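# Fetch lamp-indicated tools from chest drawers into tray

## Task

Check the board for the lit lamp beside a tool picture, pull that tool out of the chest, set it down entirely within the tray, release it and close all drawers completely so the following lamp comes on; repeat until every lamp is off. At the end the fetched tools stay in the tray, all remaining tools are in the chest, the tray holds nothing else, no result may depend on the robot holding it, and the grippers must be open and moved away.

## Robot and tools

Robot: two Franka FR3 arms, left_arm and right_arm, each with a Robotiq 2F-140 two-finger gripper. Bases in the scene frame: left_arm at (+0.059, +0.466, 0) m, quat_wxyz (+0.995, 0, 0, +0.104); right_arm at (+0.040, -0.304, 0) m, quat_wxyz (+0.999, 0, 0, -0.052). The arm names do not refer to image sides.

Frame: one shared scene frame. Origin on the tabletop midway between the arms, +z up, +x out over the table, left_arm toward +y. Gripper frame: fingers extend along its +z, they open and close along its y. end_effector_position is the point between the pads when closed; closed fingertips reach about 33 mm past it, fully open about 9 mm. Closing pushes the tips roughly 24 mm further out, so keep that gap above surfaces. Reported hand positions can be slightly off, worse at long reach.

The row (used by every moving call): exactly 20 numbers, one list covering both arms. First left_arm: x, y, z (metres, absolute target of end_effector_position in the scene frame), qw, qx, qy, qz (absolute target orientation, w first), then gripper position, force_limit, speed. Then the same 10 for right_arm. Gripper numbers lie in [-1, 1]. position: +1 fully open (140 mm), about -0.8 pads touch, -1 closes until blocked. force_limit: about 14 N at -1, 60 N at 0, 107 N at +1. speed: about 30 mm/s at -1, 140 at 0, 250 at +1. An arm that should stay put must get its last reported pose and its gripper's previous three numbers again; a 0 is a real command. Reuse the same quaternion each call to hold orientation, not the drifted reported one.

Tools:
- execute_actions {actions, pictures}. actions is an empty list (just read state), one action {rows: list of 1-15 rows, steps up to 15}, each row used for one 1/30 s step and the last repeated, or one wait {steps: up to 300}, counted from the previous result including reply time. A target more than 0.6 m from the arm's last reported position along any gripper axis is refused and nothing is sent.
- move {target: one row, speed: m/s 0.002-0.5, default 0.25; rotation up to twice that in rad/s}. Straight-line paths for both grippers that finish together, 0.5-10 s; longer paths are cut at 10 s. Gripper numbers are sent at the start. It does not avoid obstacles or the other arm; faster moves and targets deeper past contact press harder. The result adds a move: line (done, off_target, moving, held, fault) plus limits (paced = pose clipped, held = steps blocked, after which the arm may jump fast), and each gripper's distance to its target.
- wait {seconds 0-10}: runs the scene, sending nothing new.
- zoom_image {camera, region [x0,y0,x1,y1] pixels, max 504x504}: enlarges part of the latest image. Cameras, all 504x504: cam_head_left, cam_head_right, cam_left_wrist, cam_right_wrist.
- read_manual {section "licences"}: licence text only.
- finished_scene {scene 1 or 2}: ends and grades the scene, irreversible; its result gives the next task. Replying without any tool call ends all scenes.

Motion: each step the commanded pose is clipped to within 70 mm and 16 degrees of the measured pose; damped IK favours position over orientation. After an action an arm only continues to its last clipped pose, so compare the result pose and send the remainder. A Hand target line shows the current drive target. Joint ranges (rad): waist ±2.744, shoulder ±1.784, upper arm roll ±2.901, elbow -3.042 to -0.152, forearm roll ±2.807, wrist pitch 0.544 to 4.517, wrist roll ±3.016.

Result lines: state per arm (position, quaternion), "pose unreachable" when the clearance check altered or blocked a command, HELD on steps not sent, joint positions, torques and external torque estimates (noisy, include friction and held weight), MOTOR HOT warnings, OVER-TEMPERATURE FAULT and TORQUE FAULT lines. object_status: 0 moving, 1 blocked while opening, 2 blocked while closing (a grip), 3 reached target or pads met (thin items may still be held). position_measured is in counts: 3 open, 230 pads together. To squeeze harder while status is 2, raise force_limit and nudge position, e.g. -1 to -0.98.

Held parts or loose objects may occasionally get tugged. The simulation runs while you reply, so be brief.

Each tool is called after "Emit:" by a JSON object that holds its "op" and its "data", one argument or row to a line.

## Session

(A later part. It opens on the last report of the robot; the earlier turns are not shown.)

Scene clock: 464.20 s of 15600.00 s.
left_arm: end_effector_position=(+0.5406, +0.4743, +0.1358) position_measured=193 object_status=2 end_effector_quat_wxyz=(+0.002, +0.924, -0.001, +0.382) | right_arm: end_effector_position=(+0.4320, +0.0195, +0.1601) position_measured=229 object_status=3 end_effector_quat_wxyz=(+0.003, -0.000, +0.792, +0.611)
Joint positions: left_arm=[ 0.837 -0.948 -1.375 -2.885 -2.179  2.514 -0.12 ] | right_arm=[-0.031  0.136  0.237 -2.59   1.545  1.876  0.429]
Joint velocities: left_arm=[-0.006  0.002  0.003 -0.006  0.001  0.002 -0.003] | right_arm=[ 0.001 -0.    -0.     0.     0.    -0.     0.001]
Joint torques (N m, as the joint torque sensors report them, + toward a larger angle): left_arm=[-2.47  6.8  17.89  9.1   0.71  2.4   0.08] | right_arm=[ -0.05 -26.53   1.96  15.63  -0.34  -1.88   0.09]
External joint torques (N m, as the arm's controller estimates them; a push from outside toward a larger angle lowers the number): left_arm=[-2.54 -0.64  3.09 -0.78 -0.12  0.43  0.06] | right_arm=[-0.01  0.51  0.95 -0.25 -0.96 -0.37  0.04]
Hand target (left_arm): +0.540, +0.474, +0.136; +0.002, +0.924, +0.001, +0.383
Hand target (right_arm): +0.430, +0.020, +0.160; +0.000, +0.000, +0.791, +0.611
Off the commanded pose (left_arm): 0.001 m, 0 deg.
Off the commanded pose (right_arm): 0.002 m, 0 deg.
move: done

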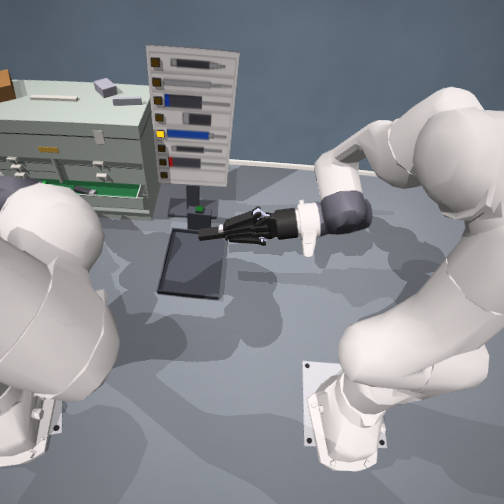

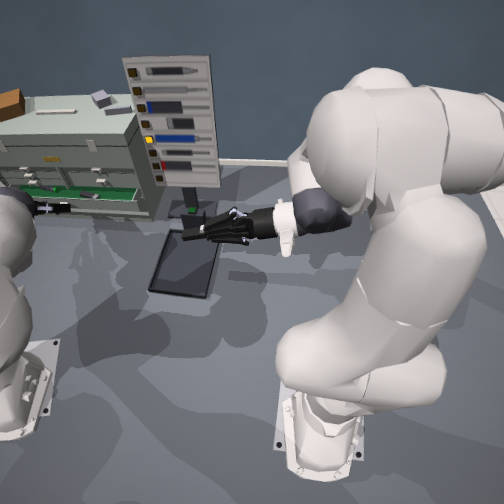

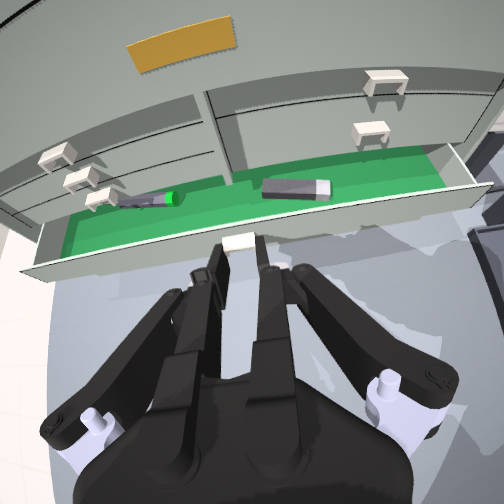

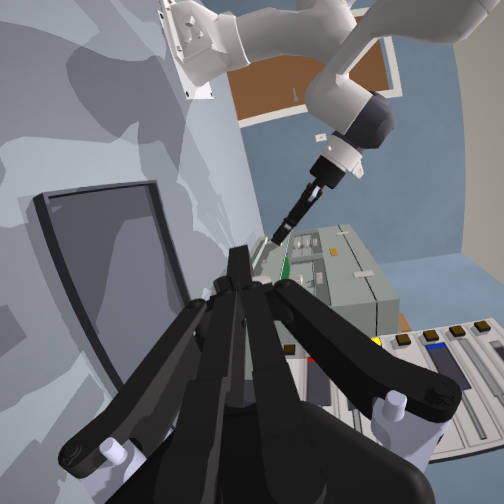

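Emit:
{"op": "move", "data": {
  "target": [0.551,0.475,0.142,0,0.9914,0,0.1305,-0.3,0,0.5,0.43,0.02,0.16,0,0,0.79,0.61,-0.8,0,0],
  "speed": 0.15
}}

Emit:
{"op": "move", "data": {
  "target": [0.551,0.475,0.142,0,0.9914,0,0.1305,-1,0,-0.5,0.43,0.02,0.16,0,0,0.79,0.61,-0.8,0,0]
}}

Scene clock: 479.33 s of 15600.00 s.
left_arm: end_effector_position=(+0.5474, +0.4749, +0.1398) position_measured=167 object_status=3 end_effector_quat_wxyz=(-0.004, +0.992, -0.000, +0.126) | right_arm: end_effector_position=(+0.4320, +0.0195, +0.1601) position_measured=229 object_status=3 end_effector_quat_wxyz=(+0.003, -0.000, +0.792, +0.611)
Joint positions: left_arm=[ 1.118 -0.85  -1.309 -2.552 -1.133  2.221 -0.785] | right_arm=[-0.031  0.136  0.237 -2.59   1.545  1.876  0.429]
Joint velocities: left_arm=[ 0.003 -0.003 -0.001  0.002  0.001 -0.011 -0.029] | right_arm=[ 0.001 -0.001 -0.001  0.001  0.001 -0.    -0.   ]
Joint torques (N m, as the joint torque sensors report them, + toward a larger angle): left_arm=[ 0.76  7.46 19.19 16.62  1.26  2.64 -0.26] | right_arm=[ -0.29 -26.48   2.06  15.4   -0.36  -1.93   0.11]
External joint torques (N m, as the arm's controller estimates them; a push from outside toward a larger angle lowers the number): left_arm=[ 0.74 -0.65  0.69  1.4   0.59 -0.26 -0.27] | right_arm=[-0.33  0.61  0.97 -0.5  -0.98 -0.4   0.05]
Hand target (left_arm): +0.547, +0.475, +0.139; -0.004, +0.992, +0.005, +0.124
Hand target (right_arm): +0.430, +0.020, +0.160; +0.000, +0.000, +0.791, +0.611
Off the commanded pose (left_arm): 0.004 m, 1 deg.
Off the commanded pose (right_arm): 0.002 m, 0 deg.
After step 90, 9.63 s passed at rest.
move: off_target (left_arm)

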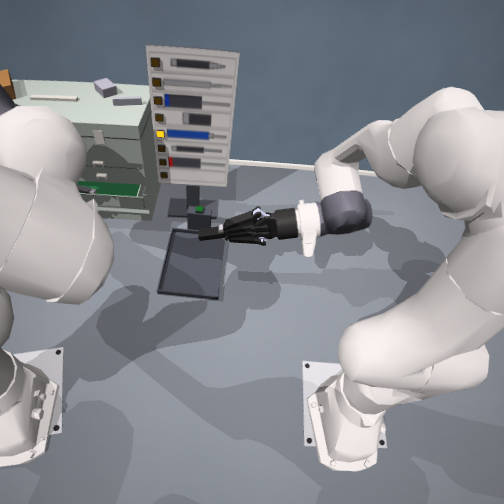

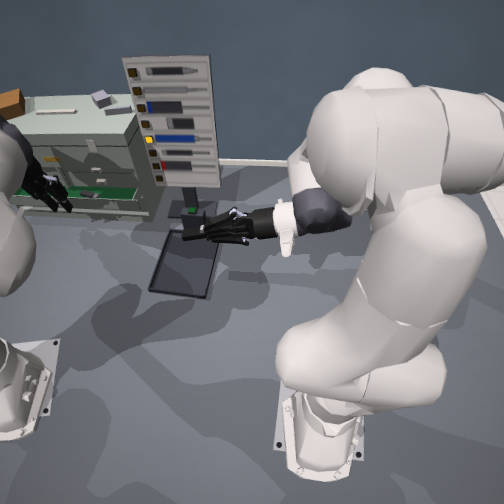

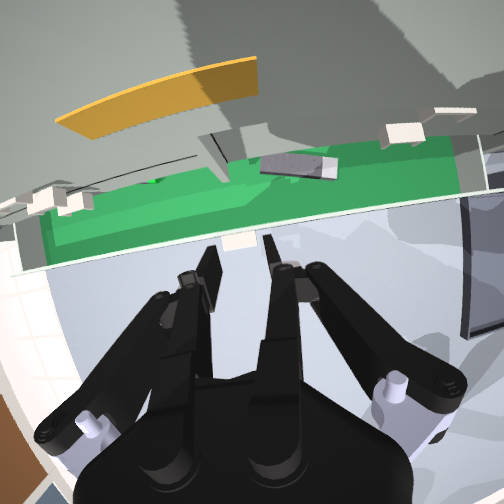

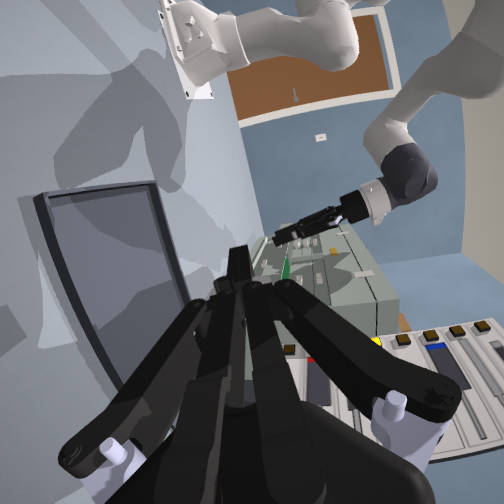

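Scene clock: 480.03 s of 15600.00 s.
left_arm: end_effector_position=(+0.5482, +0.4739, +0.1399) position_measured=193 object_status=2 end_effector_quat_wxyz=(-0.000, +0.992, -0.000, +0.126) | right_arm: end_effector_position=(+0.4320, +0.0195, +0.1601) position_measured=229 object_status=3 end_effector_quat_wxyz=(+0.003, -0.000, +0.792, +0.611)
Joint positions: left_arm=[ 1.12  -0.842 -1.308 -2.55  -1.134  2.22  -0.781] | right_arm=[-0.031  0.136  0.237 -2.59   1.545  1.876  0.429]
Joint velocities: left_arm=[ 0.001  0.003 -0.001  0.     0.     0.002  0.003] | right_arm=[ 0.001  0.     0.001  0.    -0.    -0.001  0.   ]
Joint torques (N m, as the joint torque sensors report them, + toward a larger angle): left_arm=[ 1.62  9.21 20.51 17.53 -0.23  3.6   0.24] | right_arm=[ -0.51 -26.09   1.8   15.69  -0.29  -1.92   0.12]
External joint torques (N m, as the arm's controller estimates them; a push from outside toward a larger angle lowers the number): left_arm=[ 1.65  1.26  2.18  2.22 -0.89  0.73  0.23] | right_arm=[-0.56  0.99  0.7  -0.19 -0.9  -0.39  0.06]
Hand target (left_arm): +0.551, +0.475, +0.142; +0.000, +0.991, -0.000, +0.130
Hand target (right_arm): +0.430, +0.020, +0.160; +0.000, +0.000, +0.791, +0.611
Off the commanded pose (left_arm): 0.004 m, 0 deg.
Off the commanded pose (right_arm): 0.002 m, 0 deg.
move: off_target (left_arm)

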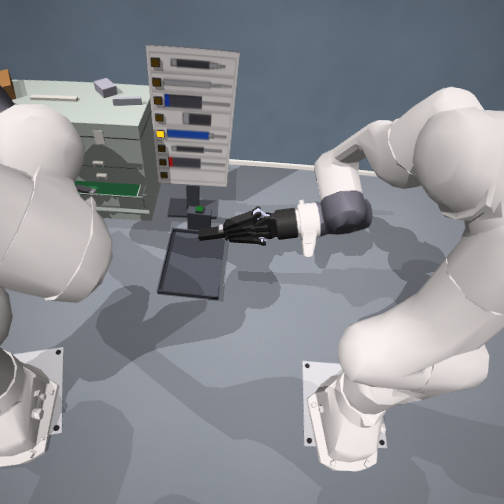

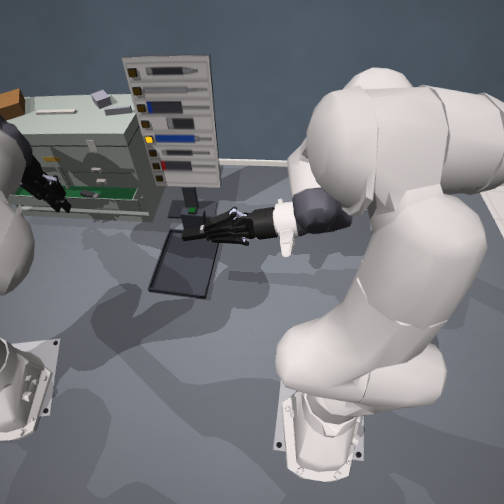

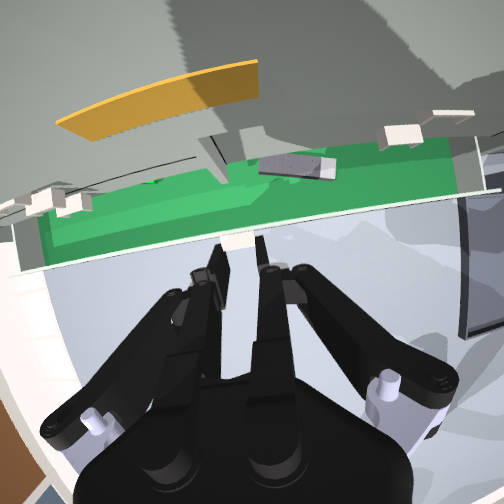

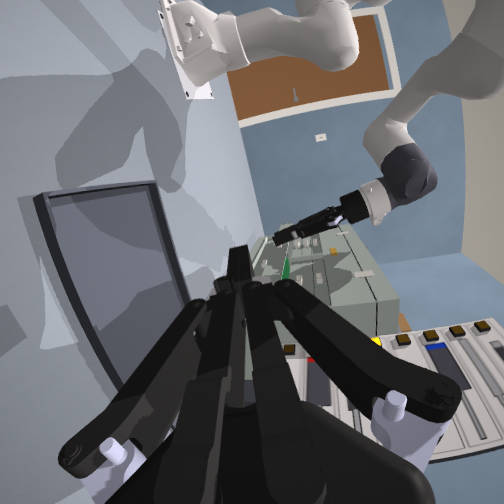

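Emit:
{"op": "move", "data": {
  "target": [0.47,0.479,0.140,0,0.9914,0,0.1305,-1,0,-0.5,0.43,0.02,0.16,0,0,0.79,0.61,-0.8,0,0],
  "speed": 0.06
}}

Scene clock: 486.33 s of 15600.00 s.
left_arm: end_effector_position=(+0.4721, +0.4757, +0.1395) position_measured=193 object_status=2 end_effector_quat_wxyz=(+0.004, +0.991, -0.000, +0.132) | right_arm: end_effector_position=(+0.4320, +0.0195, +0.1601) position_measured=229 object_status=3 end_effector_quat_wxyz=(+0.003, -0.000, +0.792, +0.611)
Joint positions: left_arm=[ 0.848 -0.955 -1.106 -2.786 -1.147  2.185 -0.754] | right_arm=[-0.031  0.136  0.237 -2.59   1.545  1.876  0.429]
Joint velocities: left_arm=[-0.003 -0.001  0.006 -0.003  0.    -0.004  0.003] | right_arm=[-0.001 -0.001  0.     0.     0.001 -0.001 -0.   ]
Joint torques (N m, as the joint torque sensors report them, + toward a larger angle): left_arm=[-1.23  3.   18.19 13.83  1.29  2.89  0.11] | right_arm=[  0.01 -26.43   1.63  15.24  -0.39  -1.89   0.19]
External joint torques (N m, as the arm's controller estimates them; a push from outside toward a larger angle lowers the number): left_arm=[-1.25 -2.29  2.97 -1.66  0.65  0.02  0.1 ] | right_arm=[-0.01  0.73  0.56 -0.71 -1.01 -0.36  0.14]
Hand target (left_arm): +0.471, +0.477, +0.140; +0.003, +0.991, -0.001, +0.132
Hand target (right_arm): +0.430, +0.020, +0.160; +0.000, +0.000, +0.791, +0.611
Off the commanded pose (left_arm): 0.004 m, 0 deg.
Off the commanded pose (right_arm): 0.002 m, 0 deg.
After step 90, 1.67 s passed at rest.
move: off_target (left_arm)

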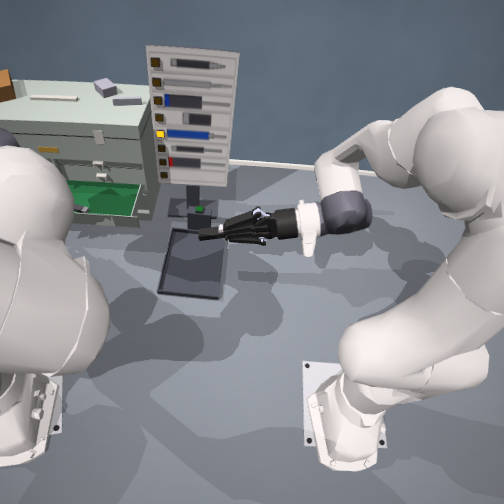

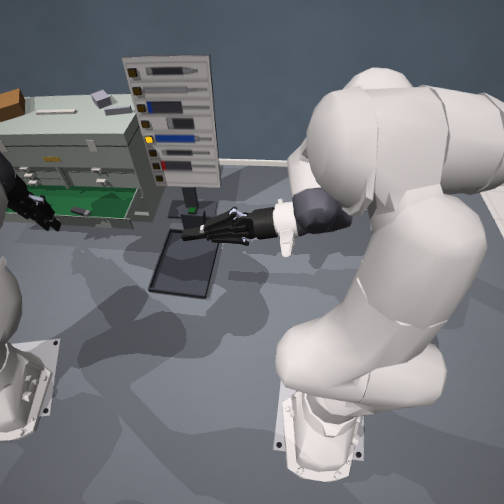

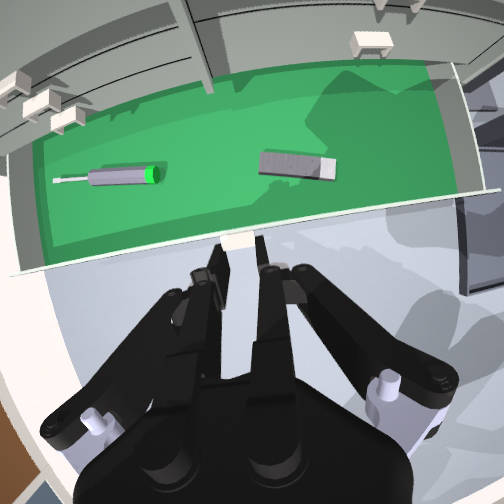

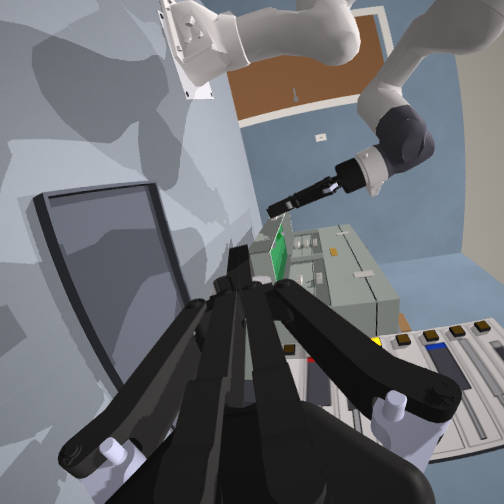

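Emit:
{"op": "move", "data": {
  "target": [0.603,0.473,0.137,0,0.924,0,0.383,-0.3,0,0.5,0.43,0.02,0.16,0,0,0.79,0.61,-0.8,0,0],
  "speed": 0.07
}}

Emit:
{"op": "zoom_image", "data": {
  "camera": "cam_left_wrist",
  "region": [100, 140, 400, 300]
}}

Scene clock: 508.43 s of 15600.00 s.
left_arm: end_effector_position=(+0.6025, +0.4756, +0.1386) position_measured=167 object_status=3 end_effector_quat_wxyz=(+0.000, +0.924, -0.003, +0.384) | right_arm: end_effector_position=(+0.4320, +0.0195, +0.1601) position_measured=229 object_status=3 end_effector_quat_wxyz=(+0.003, -0.000, +0.792, +0.611)
Joint positions: left_arm=[ 1.085 -1.01  -1.499 -2.711 -2.158  2.431 -0.164] | right_arm=[-0.031  0.136  0.237 -2.59   1.545  1.876  0.429]
Joint velocities: left_arm=[ 0.002 -0.007  0.001 -0.003 -0.011 -0.013  0.035] | right_arm=[-0.     0.    -0.     0.001  0.001  0.001 -0.   ]
Joint torques (N m, as the joint torque sensors report them, + toward a larger angle): left_arm=[ 2.4   9.25 20.16 12.8  -1.18  1.73  0.08] | right_arm=[ -0.48 -26.49   2.38  15.25  -0.32  -1.91   0.11]
External joint torques (N m, as the arm's controller estimates them; a push from outside toward a larger angle lowers the number): left_arm=[ 2.45 -1.9   1.12  3.58 -1.87 -0.31  0.06] | right_arm=[-0.5   0.52  1.31 -0.61 -0.93 -0.39  0.06]
Hand target (left_arm): +0.606, +0.475, +0.141; +0.001, +0.922, -0.005, +0.388
Hand target (right_arm): +0.430, +0.020, +0.160; +0.000, +0.000, +0.791, +0.611
Off the commanded pose (left_arm): 0.003 m, 0 deg.
Off the commanded pose (right_arm): 0.002 m, 0 deg.
After step 90, 14.90 s passed at rest.
move: done

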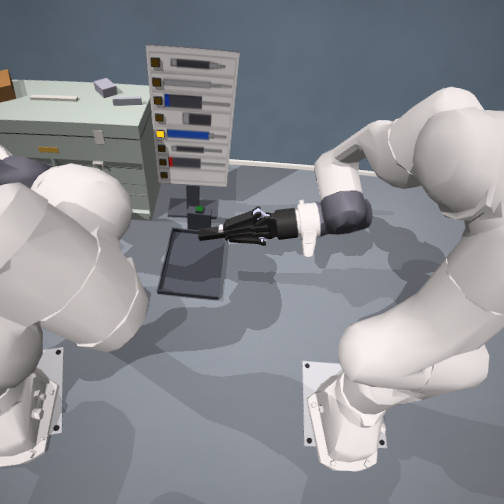

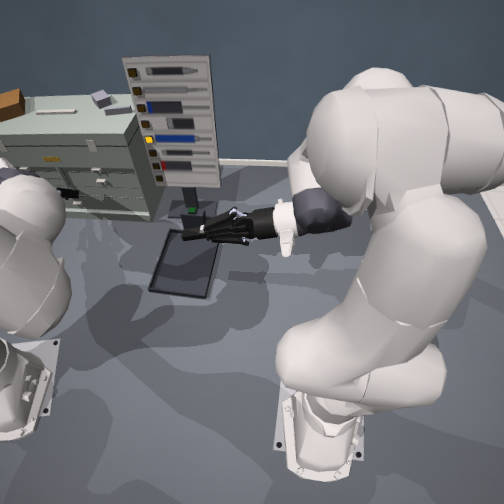

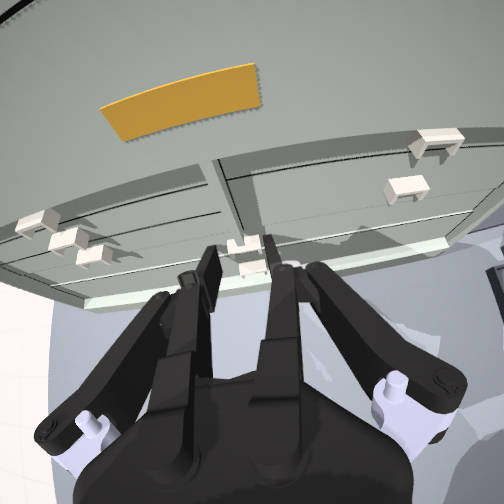

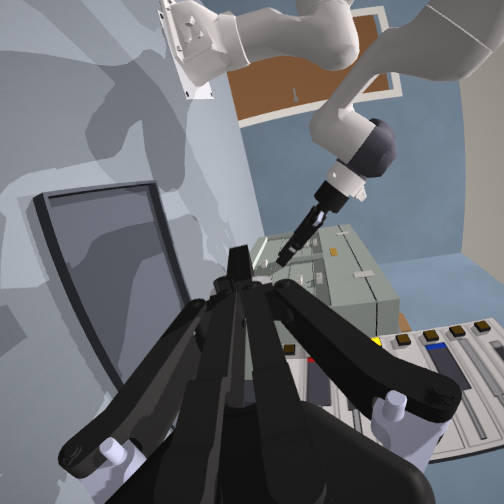

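Region (100, 140, 400, 300) of cam_left_wrist's 504x504 image, scaled by 1.680, with more detail than that image has; it fills the top 269 rows of this view, and the rest is white.

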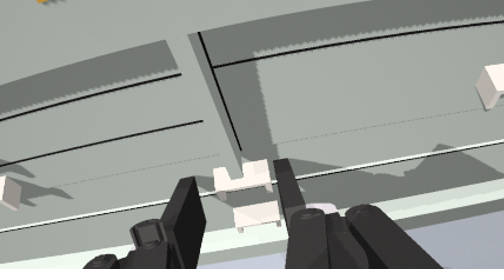

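Emit:
{"op": "move", "data": {
  "target": [0.57,0.468,0.115,0,0.924,0,0.383,0,0,0.5,0.43,0.02,0.16,0,0,0.79,0.61,-0.8,0,0],
  "speed": 0.08
}}

Emit:
{"op": "move", "data": {
  "target": [0.596,0.467,0.09,0,0.924,0,0.383,0,0,0.5,0.43,0.02,0.16,0,0,0.79,0.61,-0.8,0,0],
  "speed": 0.04
}}

Emit:
{"op": "zoom_image", "data": {
  "camera": "cam_left_wrist",
  "region": [160, 160, 330, 300]
}}

Scene clock: 517.03 s of 15600.00 s.
left_arm: end_effector_position=(+0.5713, +0.4681, +0.1156) position_measured=129 object_status=3 end_effector_quat_wxyz=(+0.002, +0.924, +0.001, +0.383) | right_arm: end_effector_position=(+0.4320, +0.0195, +0.1601) position_measured=229 object_status=3 end_effector_quat_wxyz=(+0.003, -0.000, +0.792, +0.611)
Joint positions: left_arm=[ 1.001 -1.033 -1.54  -2.795 -2.262  2.436 -0.148] | right_arm=[-0.031  0.136  0.237 -2.59   1.545  1.876  0.429]
Joint velocities: left_arm=[-0.003 -0.014 -0.003 -0.004 -0.02   0.     0.002] | right_arm=[ 0.     0.     0.001 -0.    -0.001  0.    -0.002]
Joint torques (N m, as the joint torque sensors report them, + toward a larger angle): left_arm=[-1.84 10.06 17.54  6.09  0.32  2.27  0.13] | right_arm=[ -0.31 -26.37   2.19  15.29  -0.28  -1.9    0.09]
External joint torques (N m, as the arm's controller estimates them; a push from outside toward a larger angle lowers the number): left_arm=[-1.84 -0.85 -0.33 -1.31 -0.37  0.26  0.11] | right_arm=[-0.34  0.64  1.12 -0.54 -0.89 -0.37  0.04]
Hand target (left_arm): +0.571, +0.468, +0.115; +0.000, +0.924, +0.000, +0.384
Hand target (right_arm): +0.430, +0.020, +0.160; +0.000, +0.000, +0.791, +0.611
Off the commanded pose (left_arm): 0.001 m, 0 deg.
Off the commanded pose (right_arm): 0.002 m, 0 deg.
After step 90, 4.77 s passed at rest.
move: done

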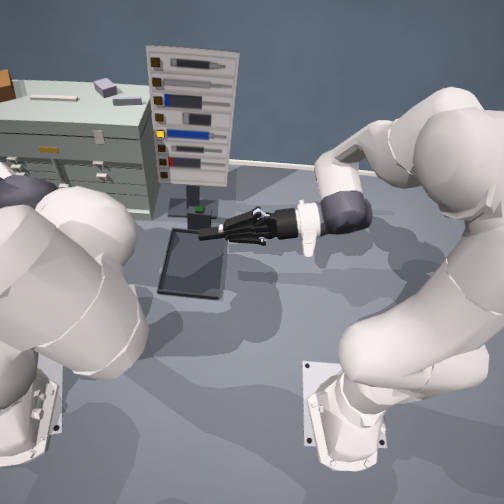

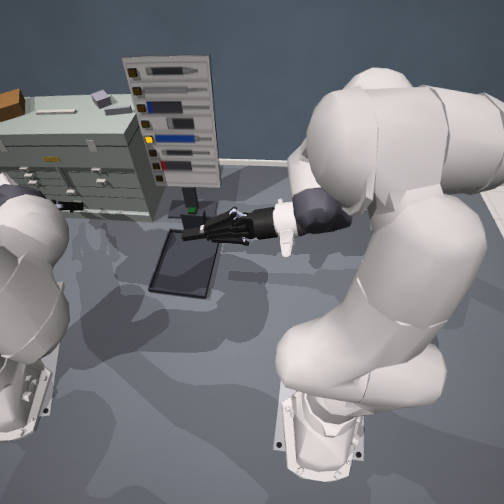

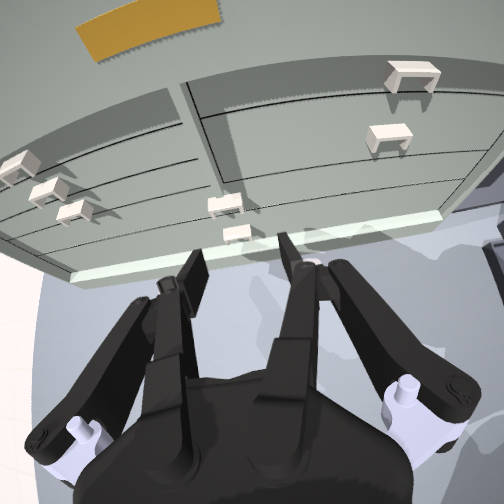

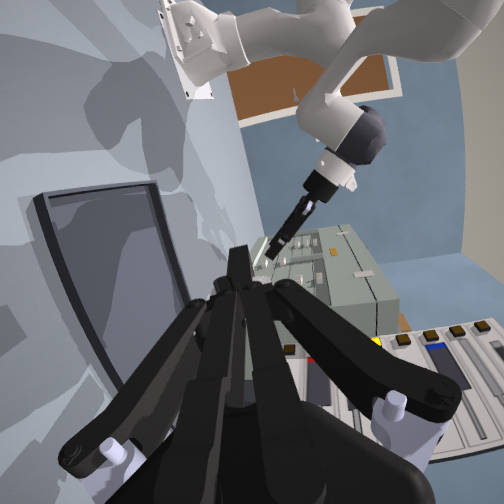

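Scene clock: 518.23 s of 15600.00 s.
left_arm: end_effector_position=(+0.5955, +0.4683, +0.0913) position_measured=129 object_status=3 end_effector_quat_wxyz=(-0.002, +0.924, +0.002, +0.383) | right_arm: end_effector_position=(+0.4320, +0.0195, +0.1601) position_measured=229 object_status=3 end_effector_quat_wxyz=(+0.003, -0.000, +0.792, +0.611)
Joint positions: left_arm=[ 1.132 -1.071 -1.66  -2.712 -2.343  2.414 -0.124] | right_arm=[-0.031  0.136  0.237 -2.59   1.545  1.876  0.429]
Joint velocities: left_arm=[ 0.003 -0.011 -0.005  0.002 -0.009 -0.01   0.006] | right_arm=[ 0.001 -0.001 -0.001  0.     0.001 -0.001 -0.001]
Joint torques (N m, as the joint torque sensors report them, + toward a larger angle): left_arm=[ 1.23 12.88 19.18  6.35  0.13  1.31  0.3 ] | right_arm=[ -0.04 -26.3    2.01  15.41  -0.32  -1.91   0.12]
External joint torques (N m, as the arm's controller estimates them; a push from outside toward a larger angle lowers the number): left_arm=[ 1.24 -0.62 -0.53  0.86 -0.5  -0.69  0.28] | right_arm=[ 0.01  0.79  1.02 -0.47 -0.94 -0.4   0.07]
Hand target (left_arm): +0.597, +0.467, +0.091; -0.001, +0.924, -0.001, +0.383
Hand target (right_arm): +0.430, +0.020, +0.160; +0.000, +0.000, +0.791, +0.611
Off the commanded pose (left_arm): 0.002 m, 0 deg.
Off the commanded pose (right_arm): 0.002 m, 0 deg.
move: done

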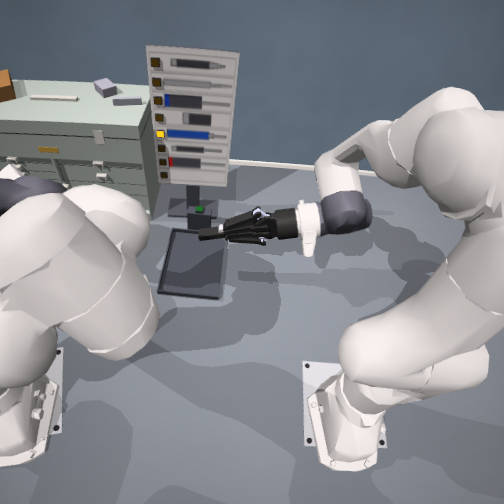

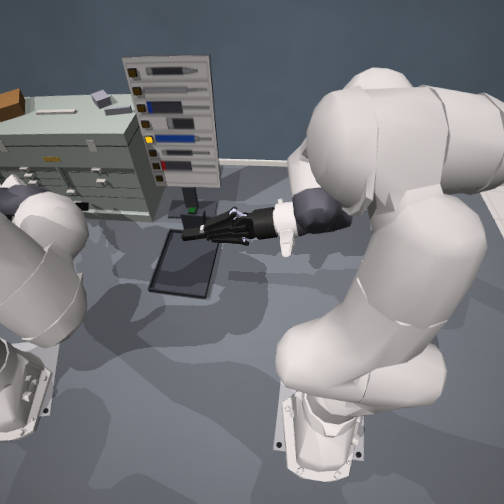

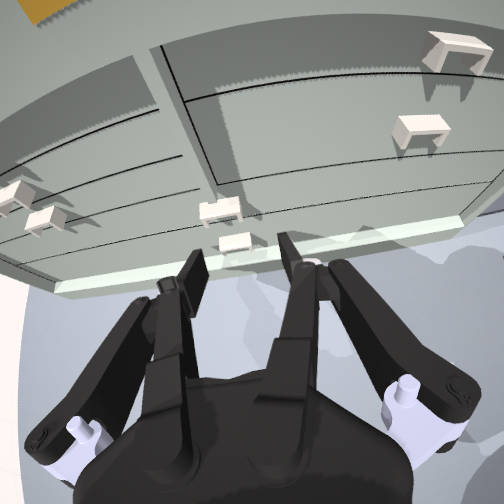

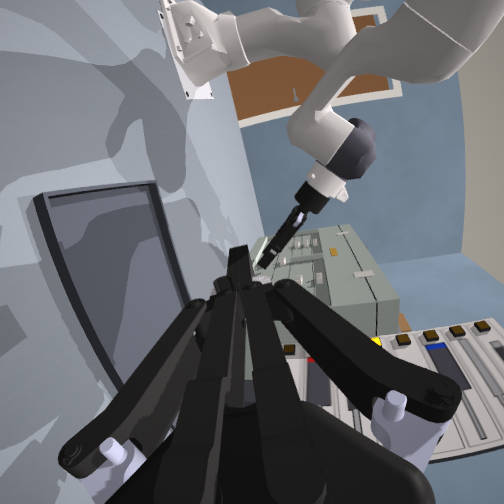

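Region (160, 160, 330, 300) of cam_left_wrist's 504x504 image, scaled by 2.965, with more detail than that image has; it fills the top 415 rows of this view, and the rest is white.

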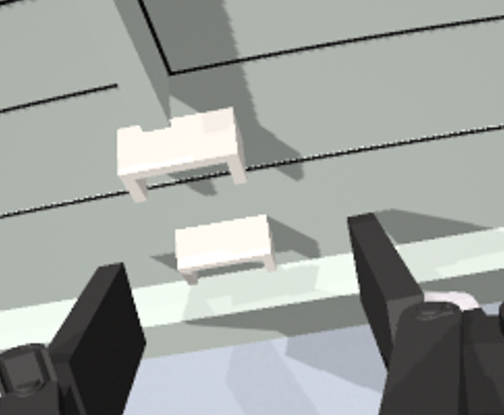

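Emit:
{"op": "move", "data": {
  "target": [0.600,0.471,0.089,0,0.924,0,0.383,0,0,0.5,0.43,0.02,0.16,0,0,0.79,0.61,-0.8,0,0],
  "speed": 0.03
}}

Emit:
{"op": "execute_actions", "data": {
  "actions": [
    {"rows":[[0.600,0.471,0.089,0,0.924,0,0.383,-1,0,-0.5,0.43,0.02,0.16,0,0,0.79,0.61,-0.8,0,0]],"steps":15}
  ],
  "pictures": false
}}

Emit:
{"op": "move", "data": {
  "target": [0.54,0.472,0.089,0,0.924,0,0.383,-1,0,-0.5,0.43,0.02,0.16,0,0,0.79,0.61,-0.8,0,0],
  "speed": 0.05
}}

Scene clock: 529.73 s of 15600.00 s.
left_arm: end_effector_position=(+0.5991, +0.4720, +0.0896) position_measured=129 object_status=3 end_effector_quat_wxyz=(-0.001, +0.924, +0.003, +0.383) | right_arm: end_effector_position=(+0.4320, +0.0195, +0.1601) position_measured=229 object_status=3 end_effector_quat_wxyz=(+0.003, -0.000, +0.792, +0.611)
Joint positions: left_arm=[ 1.156 -1.075 -1.667 -2.703 -2.345  2.401 -0.117] | right_arm=[-0.031  0.136  0.237 -2.591  1.545  1.876  0.429]
Joint velocities: left_arm=[ 0.003 -0.004 -0.002  0.002 -0.    -0.011  0.004] | right_arm=[ 0.001 -0.001 -0.001  0.001  0.001 -0.     0.001]
Joint torques (N m, as the joint torque sensors report them, + toward a larger angle): left_arm=[ 1.2  13.38 19.73  6.13  0.1   1.52  0.33] | right_arm=[ -0.15 -26.31   2.08  15.65  -0.32  -1.92   0.11]
External joint torques (N m, as the arm's controller estimates them; a push from outside toward a larger angle lowers the number): left_arm=[ 1.15 -0.39 -0.23  0.64 -0.5  -0.45  0.31] | right_arm=[-0.13  0.82  1.04 -0.29 -0.94 -0.4   0.06]
Hand target (left_arm): +0.600, +0.471, +0.089; -0.000, +0.924, -0.000, +0.383
Hand target (right_arm): +0.430, +0.020, +0.160; +0.000, +0.000, +0.791, +0.611
Off the commanded pose (left_arm): 0.002 m, 0 deg.
Off the commanded pose (right_arm): 0.002 m, 0 deg.
After step 90, 7.80 s passed at rest.
move: done

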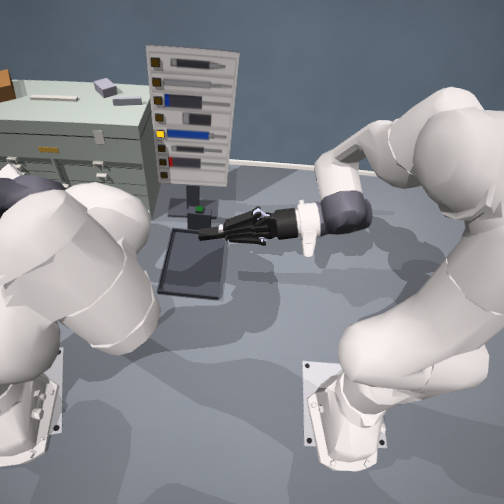

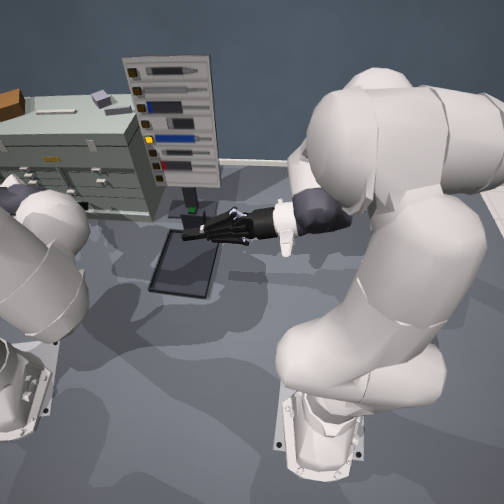

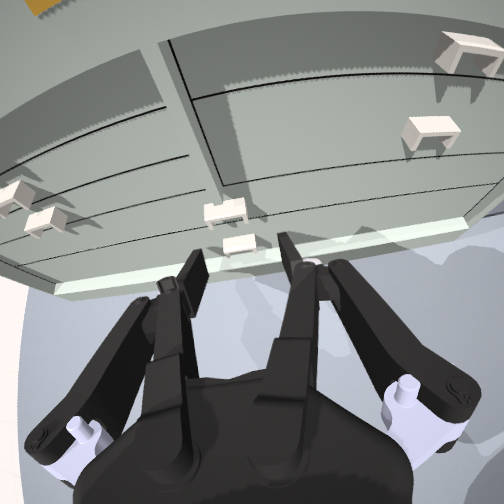

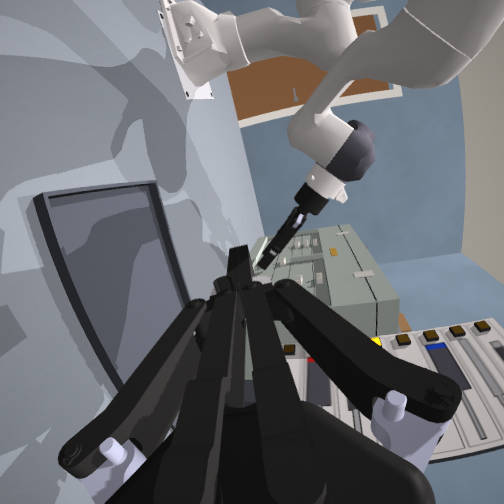

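Scene clock: 530.23 s of 15600.00 s.
left_arm: end_effector_position=(+0.5992, +0.4723, +0.0895) position_measured=192 object_status=0 end_effector_quat_wxyz=(-0.001, +0.924, +0.002, +0.383) | right_arm: end_effector_position=(+0.4320, +0.0195, +0.1601) position_measured=229 object_status=3 end_effector_quat_wxyz=(+0.003, -0.000, +0.792, +0.611)
Joint positions: left_arm=[ 1.157 -1.077 -1.667 -2.703 -2.346  2.399 -0.116] | right_arm=[-0.031  0.136  0.237 -2.591  1.545  1.876  0.429]
Joint velocities: left_arm=[-0.     0.     0.     0.    -0.003  0.     0.002] | right_arm=[ 0.001  0.001  0.     0.001  0.    -0.001  0.   ]
Joint torques (N m, as the joint torque sensors report them, + toward a larger angle): left_arm=[ 0.69 13.39 19.57  6.33  0.22  1.48  0.11] | right_arm=[ -0.12 -26.41   1.81  15.67  -0.33  -1.91   0.14]
External joint torques (N m, as the arm's controller estimates them; a push from outside toward a larger angle lowers the number): left_arm=[ 0.69 -0.36 -0.39  0.88 -0.31 -0.5   0.09] | right_arm=[-0.19  0.66  0.7  -0.22 -0.95 -0.38  0.09]
Hand target (left_arm): +0.600, +0.471, +0.089; -0.000, +0.924, -0.000, +0.383
Hand target (right_arm): +0.430, +0.020, +0.160; +0.000, +0.000, +0.791, +0.611
Off the commanded pose (left_arm): 0.002 m, 0 deg.
Off the commanded pose (right_arm): 0.002 m, 0 deg.
Steps of this call (steps 1 to 15: all 15 steps of this action). Readings (end_effector_position | what the end effector reports):
1: left_arm (+0.5991, +0.4719, +0.0895) | right_arm (+0.4320, +0.0195, +0.1601) | left_arm position_measured=129 object_status=0 | right_arm position_measured=229 object_status=3
2: left_arm (+0.5991, +0.4719, +0.0895) | right_arm (+0.4320, +0.0195, +0.1601) | left_arm position_measured=132 object_status=0 | right_arm position_measured=229 object_status=3
4: left_arm (+0.5991, +0.4718, +0.0894) | right_arm (+0.4320, +0.0195, +0.1601) | left_arm position_measured=142 object_status=0 | right_arm position_measured=229 object_status=3
8: left_arm (+0.5992, +0.4716, +0.0894) | right_arm (+0.4320, +0.0195, +0.1601) | left_arm position_measured=160 object_status=0 | right_arm position_measured=229 object_status=3
15: the state above

Scene clock: 531.97 s of 15600.00 s.
left_arm: end_effector_position=(+0.5410, +0.4743, +0.0892) position_measured=193 object_status=2 end_effector_quat_wxyz=(-0.001, +0.924, +0.003, +0.384) | right_arm: end_effector_position=(+0.4320, +0.0195, +0.1601) position_measured=229 object_status=3 end_effector_quat_wxyz=(+0.003, -0.000, +0.792, +0.611)
Joint positions: left_arm=[ 0.961 -1.074 -1.613 -2.878 -2.395  2.4   -0.108] | right_arm=[-0.031  0.136  0.237 -2.591  1.545  1.876  0.429]
Joint velocities: left_arm=[-0.005  0.001  0.002 -0.007 -0.003  0.    -0.002] | right_arm=[ 0.001  0.     0.001 -0.    -0.     0.001  0.001]
Joint torques (N m, as the joint torque sensors report them, + toward a larger angle): left_arm=[-2.9  11.73 16.79  2.82  0.41  1.63  0.15] | right_arm=[ -0.19 -26.65   2.23  15.57  -0.33  -1.89   0.11]
External joint torques (N m, as the arm's controller estimates them; a push from outside toward a larger angle lowers the number): left_arm=[-2.99  0.65  0.02 -1.72 -0.17 -0.33  0.13] | right_arm=[-0.28  0.45  1.1  -0.28 -0.94 -0.36  0.06]
Hand target (left_arm): +0.540, +0.472, +0.089; +0.001, +0.924, +0.001, +0.383
Hand target (right_arm): +0.430, +0.020, +0.160; +0.000, +0.000, +0.791, +0.611
Off the commanded pose (left_arm): 0.002 m, 0 deg.
Off the commanded pose (right_arm): 0.002 m, 0 deg.
move: done

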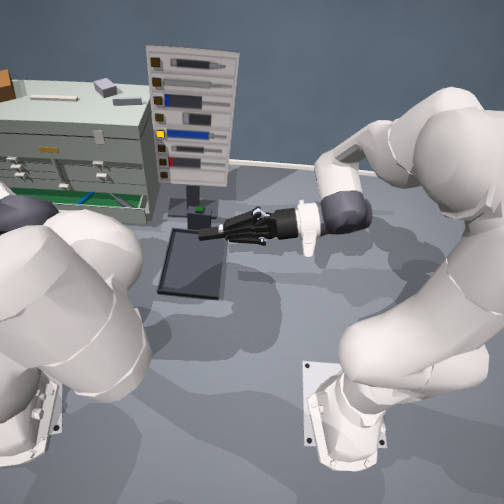

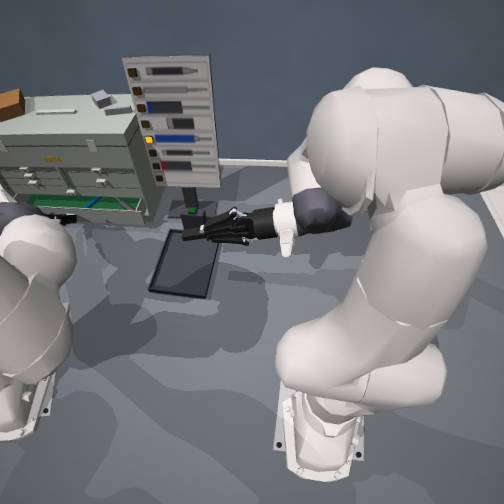

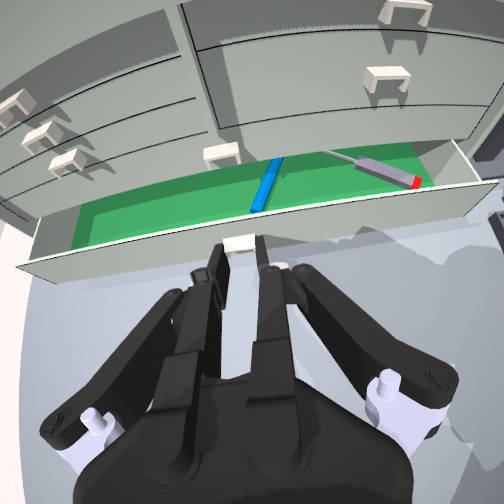

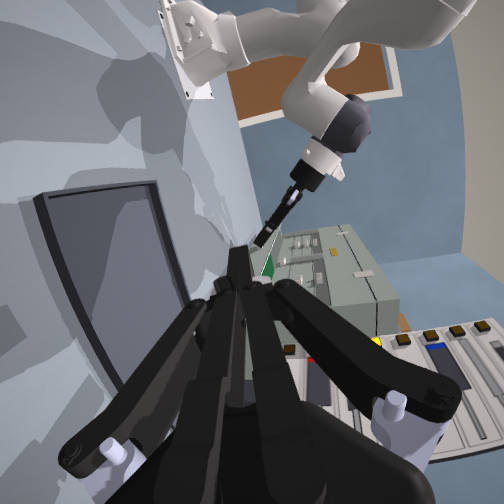

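Blue and red are here. Regrip steeper and pull.

Emit:
{"op": "move", "data": {
  "target": [0.551,0.474,0.094,0,0.9914,0,0.1305,-0.3,0,0.5,0.43,0.02,0.16,0,0,0.79,0.61,-0.8,0,0],
  "speed": 0.15
}}

Emit:
{"op": "execute_actions", "data": {
  "actions": [
    {"rows":[[0.549,0.474,0.093,0,0.9914,0,0.1305,-1,0,-0.3,0.43,0.02,0.16,0,0,0.79,0.61,-0.8,0,0]],"steps":12}
  ],
  "pictures": false
}}

Emit:
{"op": "move", "data": {
  "target": [0.46,0.477,0.093,0,0.9914,0,0.1305,-1,0,-0.3,0.43,0.02,0.16,0,0,0.79,0.61,-0.8,0,0],
  "speed": 0.06
}}

Scene clock: 543.07 s of 15600.00 s.
left_arm: end_effector_position=(+0.5466, +0.4742, +0.0904) position_measured=167 object_status=3 end_effector_quat_wxyz=(-0.004, +0.992, +0.001, +0.125) | right_arm: end_effector_position=(+0.4320, +0.0195, +0.1600) position_measured=229 object_status=3 end_effector_quat_wxyz=(+0.003, -0.000, +0.792, +0.611)
Joint positions: left_arm=[ 1.216 -0.898 -1.475 -2.564 -1.306  2.252 -0.698] | right_arm=[-0.031  0.136  0.237 -2.591  1.545  1.876  0.429]
Joint velocities: left_arm=[ 0.002 -0.    -0.    -0.     0.002 -0.005 -0.029] | right_arm=[ 0.001 -0.    -0.    -0.001 -0.    -0.001 -0.001]
Joint torques (N m, as the joint torque sensors report them, + toward a larger angle): left_arm=[ 1.57 10.58 19.32 13.69  1.27  2.51 -0.11] | right_arm=[ -0.4  -26.62   1.85  15.18  -0.31  -1.91   0.12]
External joint torques (N m, as the arm's controller estimates them; a push from outside toward a larger angle lowers the number): left_arm=[ 1.51 -0.78 -0.39  1.46  0.61 -0.34 -0.12] | right_arm=[-0.37  0.41  0.84 -0.68 -0.92 -0.4   0.07]
Hand target (left_arm): +0.546, +0.474, +0.090; -0.003, +0.992, +0.006, +0.123
Hand target (right_arm): +0.430, +0.020, +0.160; +0.000, +0.000, +0.791, +0.611
Off the commanded pose (left_arm): 0.006 m, 1 deg.
Off the commanded pose (right_arm): 0.002 m, 0 deg.
After step 90, 5.53 s passed at rest.
move: off_target (left_arm)

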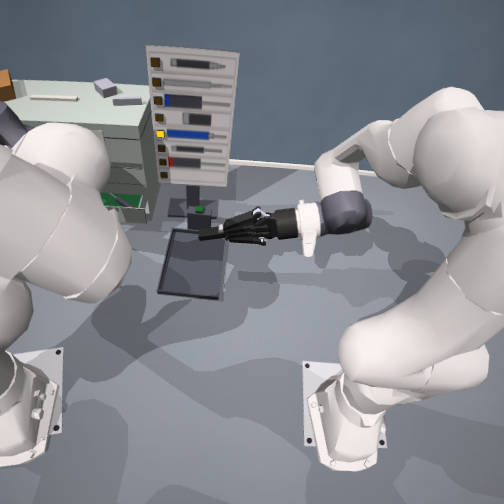

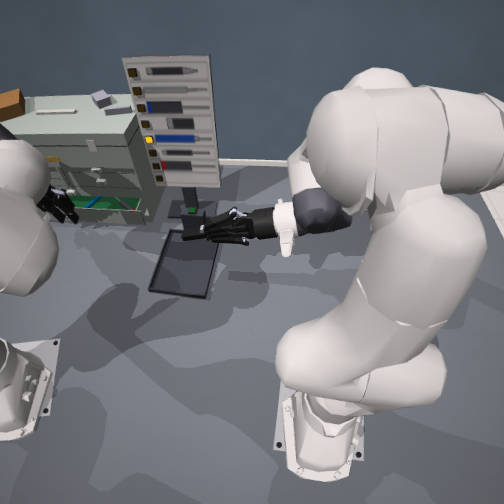

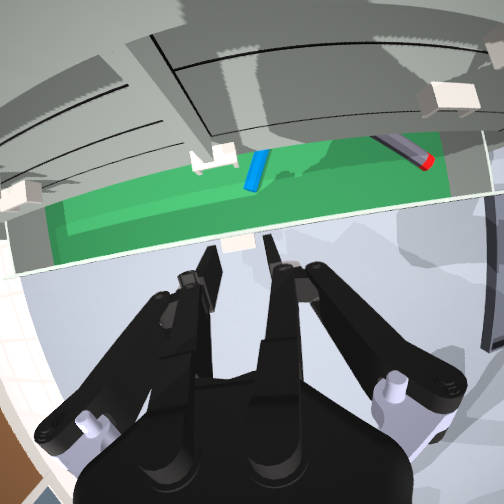

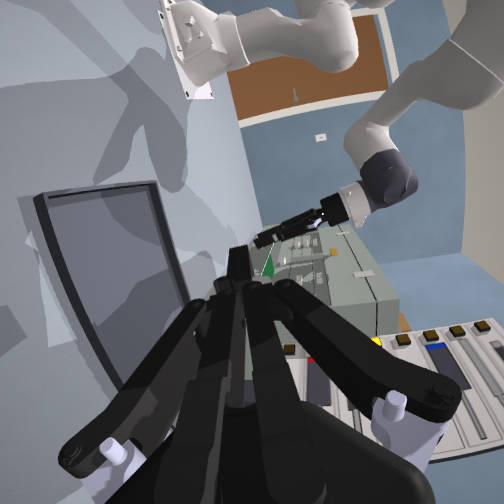

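Scene clock: 543.47 s of 15600.00 s.
left_arm: end_effector_position=(+0.5478, +0.4744, +0.0920) position_measured=193 object_status=0 end_effector_quat_wxyz=(-0.001, +0.992, +0.002, +0.128) | right_arm: end_effector_position=(+0.4319, +0.0195, +0.1600) position_measured=229 object_status=3 end_effector_quat_wxyz=(+0.003, -0.000, +0.792, +0.611)
Joint positions: left_arm=[ 1.216 -0.892 -1.47  -2.565 -1.311  2.253 -0.693] | right_arm=[-0.031  0.136  0.237 -2.591  1.545  1.876  0.429]
Joint velocities: left_arm=[-0.002  0.001 -0.001 -0.    -0.001  0.001  0.005] | right_arm=[ 0.001 -0.     0.001  0.001  0.    -0.001 -0.   ]
Joint torques (N m, as the joint torque sensors report them, + toward a larger angle): left_arm=[-0.88 12.9  21.45 12.68 -0.23  3.16  0.26] | right_arm=[ -0.17 -26.96   1.94  15.4   -0.25  -1.93   0.16]
External joint torques (N m, as the arm's controller estimates them; a push from outside toward a larger angle lowers the number): left_arm=[-0.76  1.75  1.97  0.2  -0.88  0.34  0.25] | right_arm=[-0.18  0.17  0.88 -0.57 -0.87 -0.4   0.11]
Hand target (left_arm): +0.549, +0.474, +0.093; +0.000, +0.991, -0.000, +0.130
Hand target (right_arm): +0.430, +0.020, +0.160; +0.000, +0.000, +0.791, +0.611
Off the commanded pose (left_arm): 0.002 m, 0 deg.
Off the commanded pose (right_arm): 0.002 m, 0 deg.
Steps of this call (steps 1 to 12: all 12 steps of this action). Readings (end_effector_position | what the end effector reports):
1: left_arm (+0.5469, +0.4740, +0.0907) | right_arm (+0.4320, +0.0195, +0.1600) | left_arm position_measured=167 object_status=0 | right_arm position_measured=229 object_status=3
2: left_arm (+0.5473, +0.4739, +0.0912) | right_arm (+0.4320, +0.0195, +0.1600) | left_arm position_measured=172 object_status=0 | right_arm position_measured=229 object_status=3
4: left_arm (+0.5478, +0.4744, +0.0919) | right_arm (+0.4320, +0.0195, +0.1600) | left_arm position_measured=184 object_status=0 | right_arm position_measured=229 object_status=3
8: left_arm (+0.5478, +0.4744, +0.0920) | right_arm (+0.4319, +0.0195, +0.1600) | left_arm position_measured=193 object_status=0 | right_arm position_measured=229 object_status=3
12: the state above

Scene clock: 545.50 s of 15600.00 s.
left_arm: end_effector_position=(+0.4604, +0.4767, +0.0915) position_measured=193 object_status=2 end_effector_quat_wxyz=(+0.002, +0.991, +0.002, +0.131) | right_arm: end_effector_position=(+0.4319, +0.0195, +0.1600) position_measured=229 object_status=3 end_effector_quat_wxyz=(+0.003, -0.000, +0.792, +0.611)
Joint positions: left_arm=[ 0.896 -0.95  -1.268 -2.837 -1.327  2.247 -0.671] | right_arm=[-0.031  0.136  0.237 -2.591  1.545  1.876  0.429]
Joint velocities: left_arm=[-0.006 -0.001  0.004 -0.006 -0.001 -0.     0.001] | right_arm=[-0.    -0.     0.001 -0.    -0.001 -0.001 -0.001]
Joint torques (N m, as the joint torque sensors report them, + toward a larger angle): left_arm=[-3.22  6.04 18.2  12.11  1.02  2.61  0.17] | right_arm=[ -0.22 -26.28   1.99  15.45  -0.34  -1.88   0.1 ]
External joint torques (N m, as the arm's controller estimates them; a push from outside toward a larger angle lowers the number): left_arm=[-3.23 -0.57  2.85 -0.33  0.38 -0.21  0.16] | right_arm=[-0.22  0.83  0.93 -0.48 -0.95 -0.36  0.05]
Hand target (left_arm): +0.461, +0.476, +0.092; +0.003, +0.991, -0.000, +0.132
Hand target (right_arm): +0.430, +0.020, +0.160; +0.000, +0.000, +0.791, +0.611
Off the commanded pose (left_arm): 0.002 m, 0 deg.
Off the commanded pose (right_arm): 0.002 m, 0 deg.
move: done

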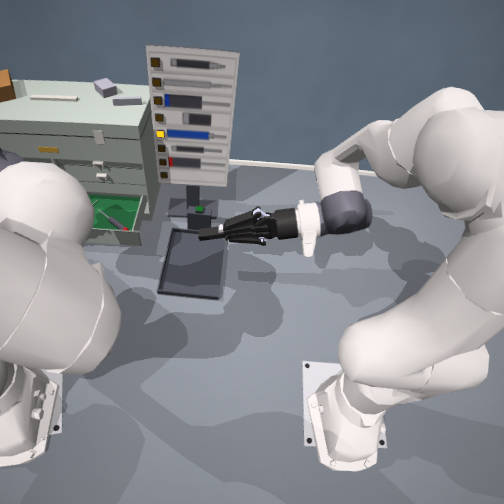

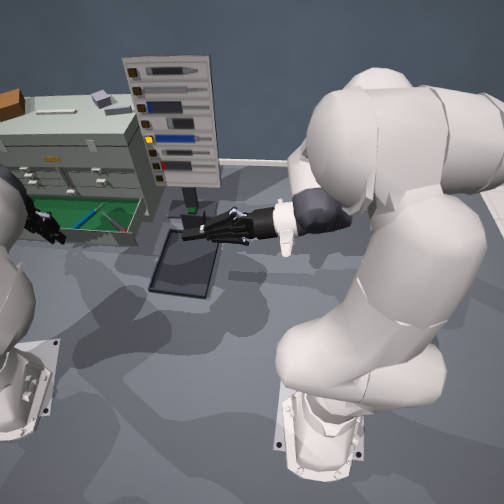

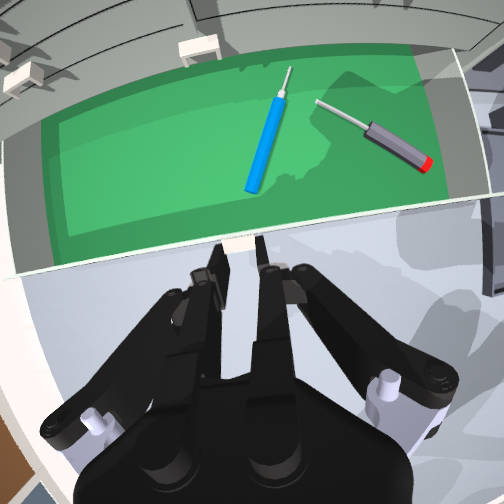

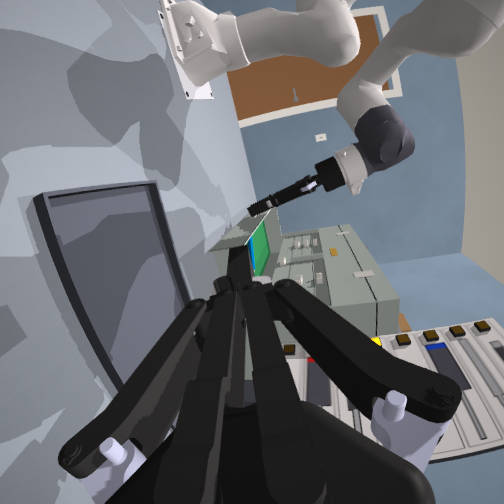

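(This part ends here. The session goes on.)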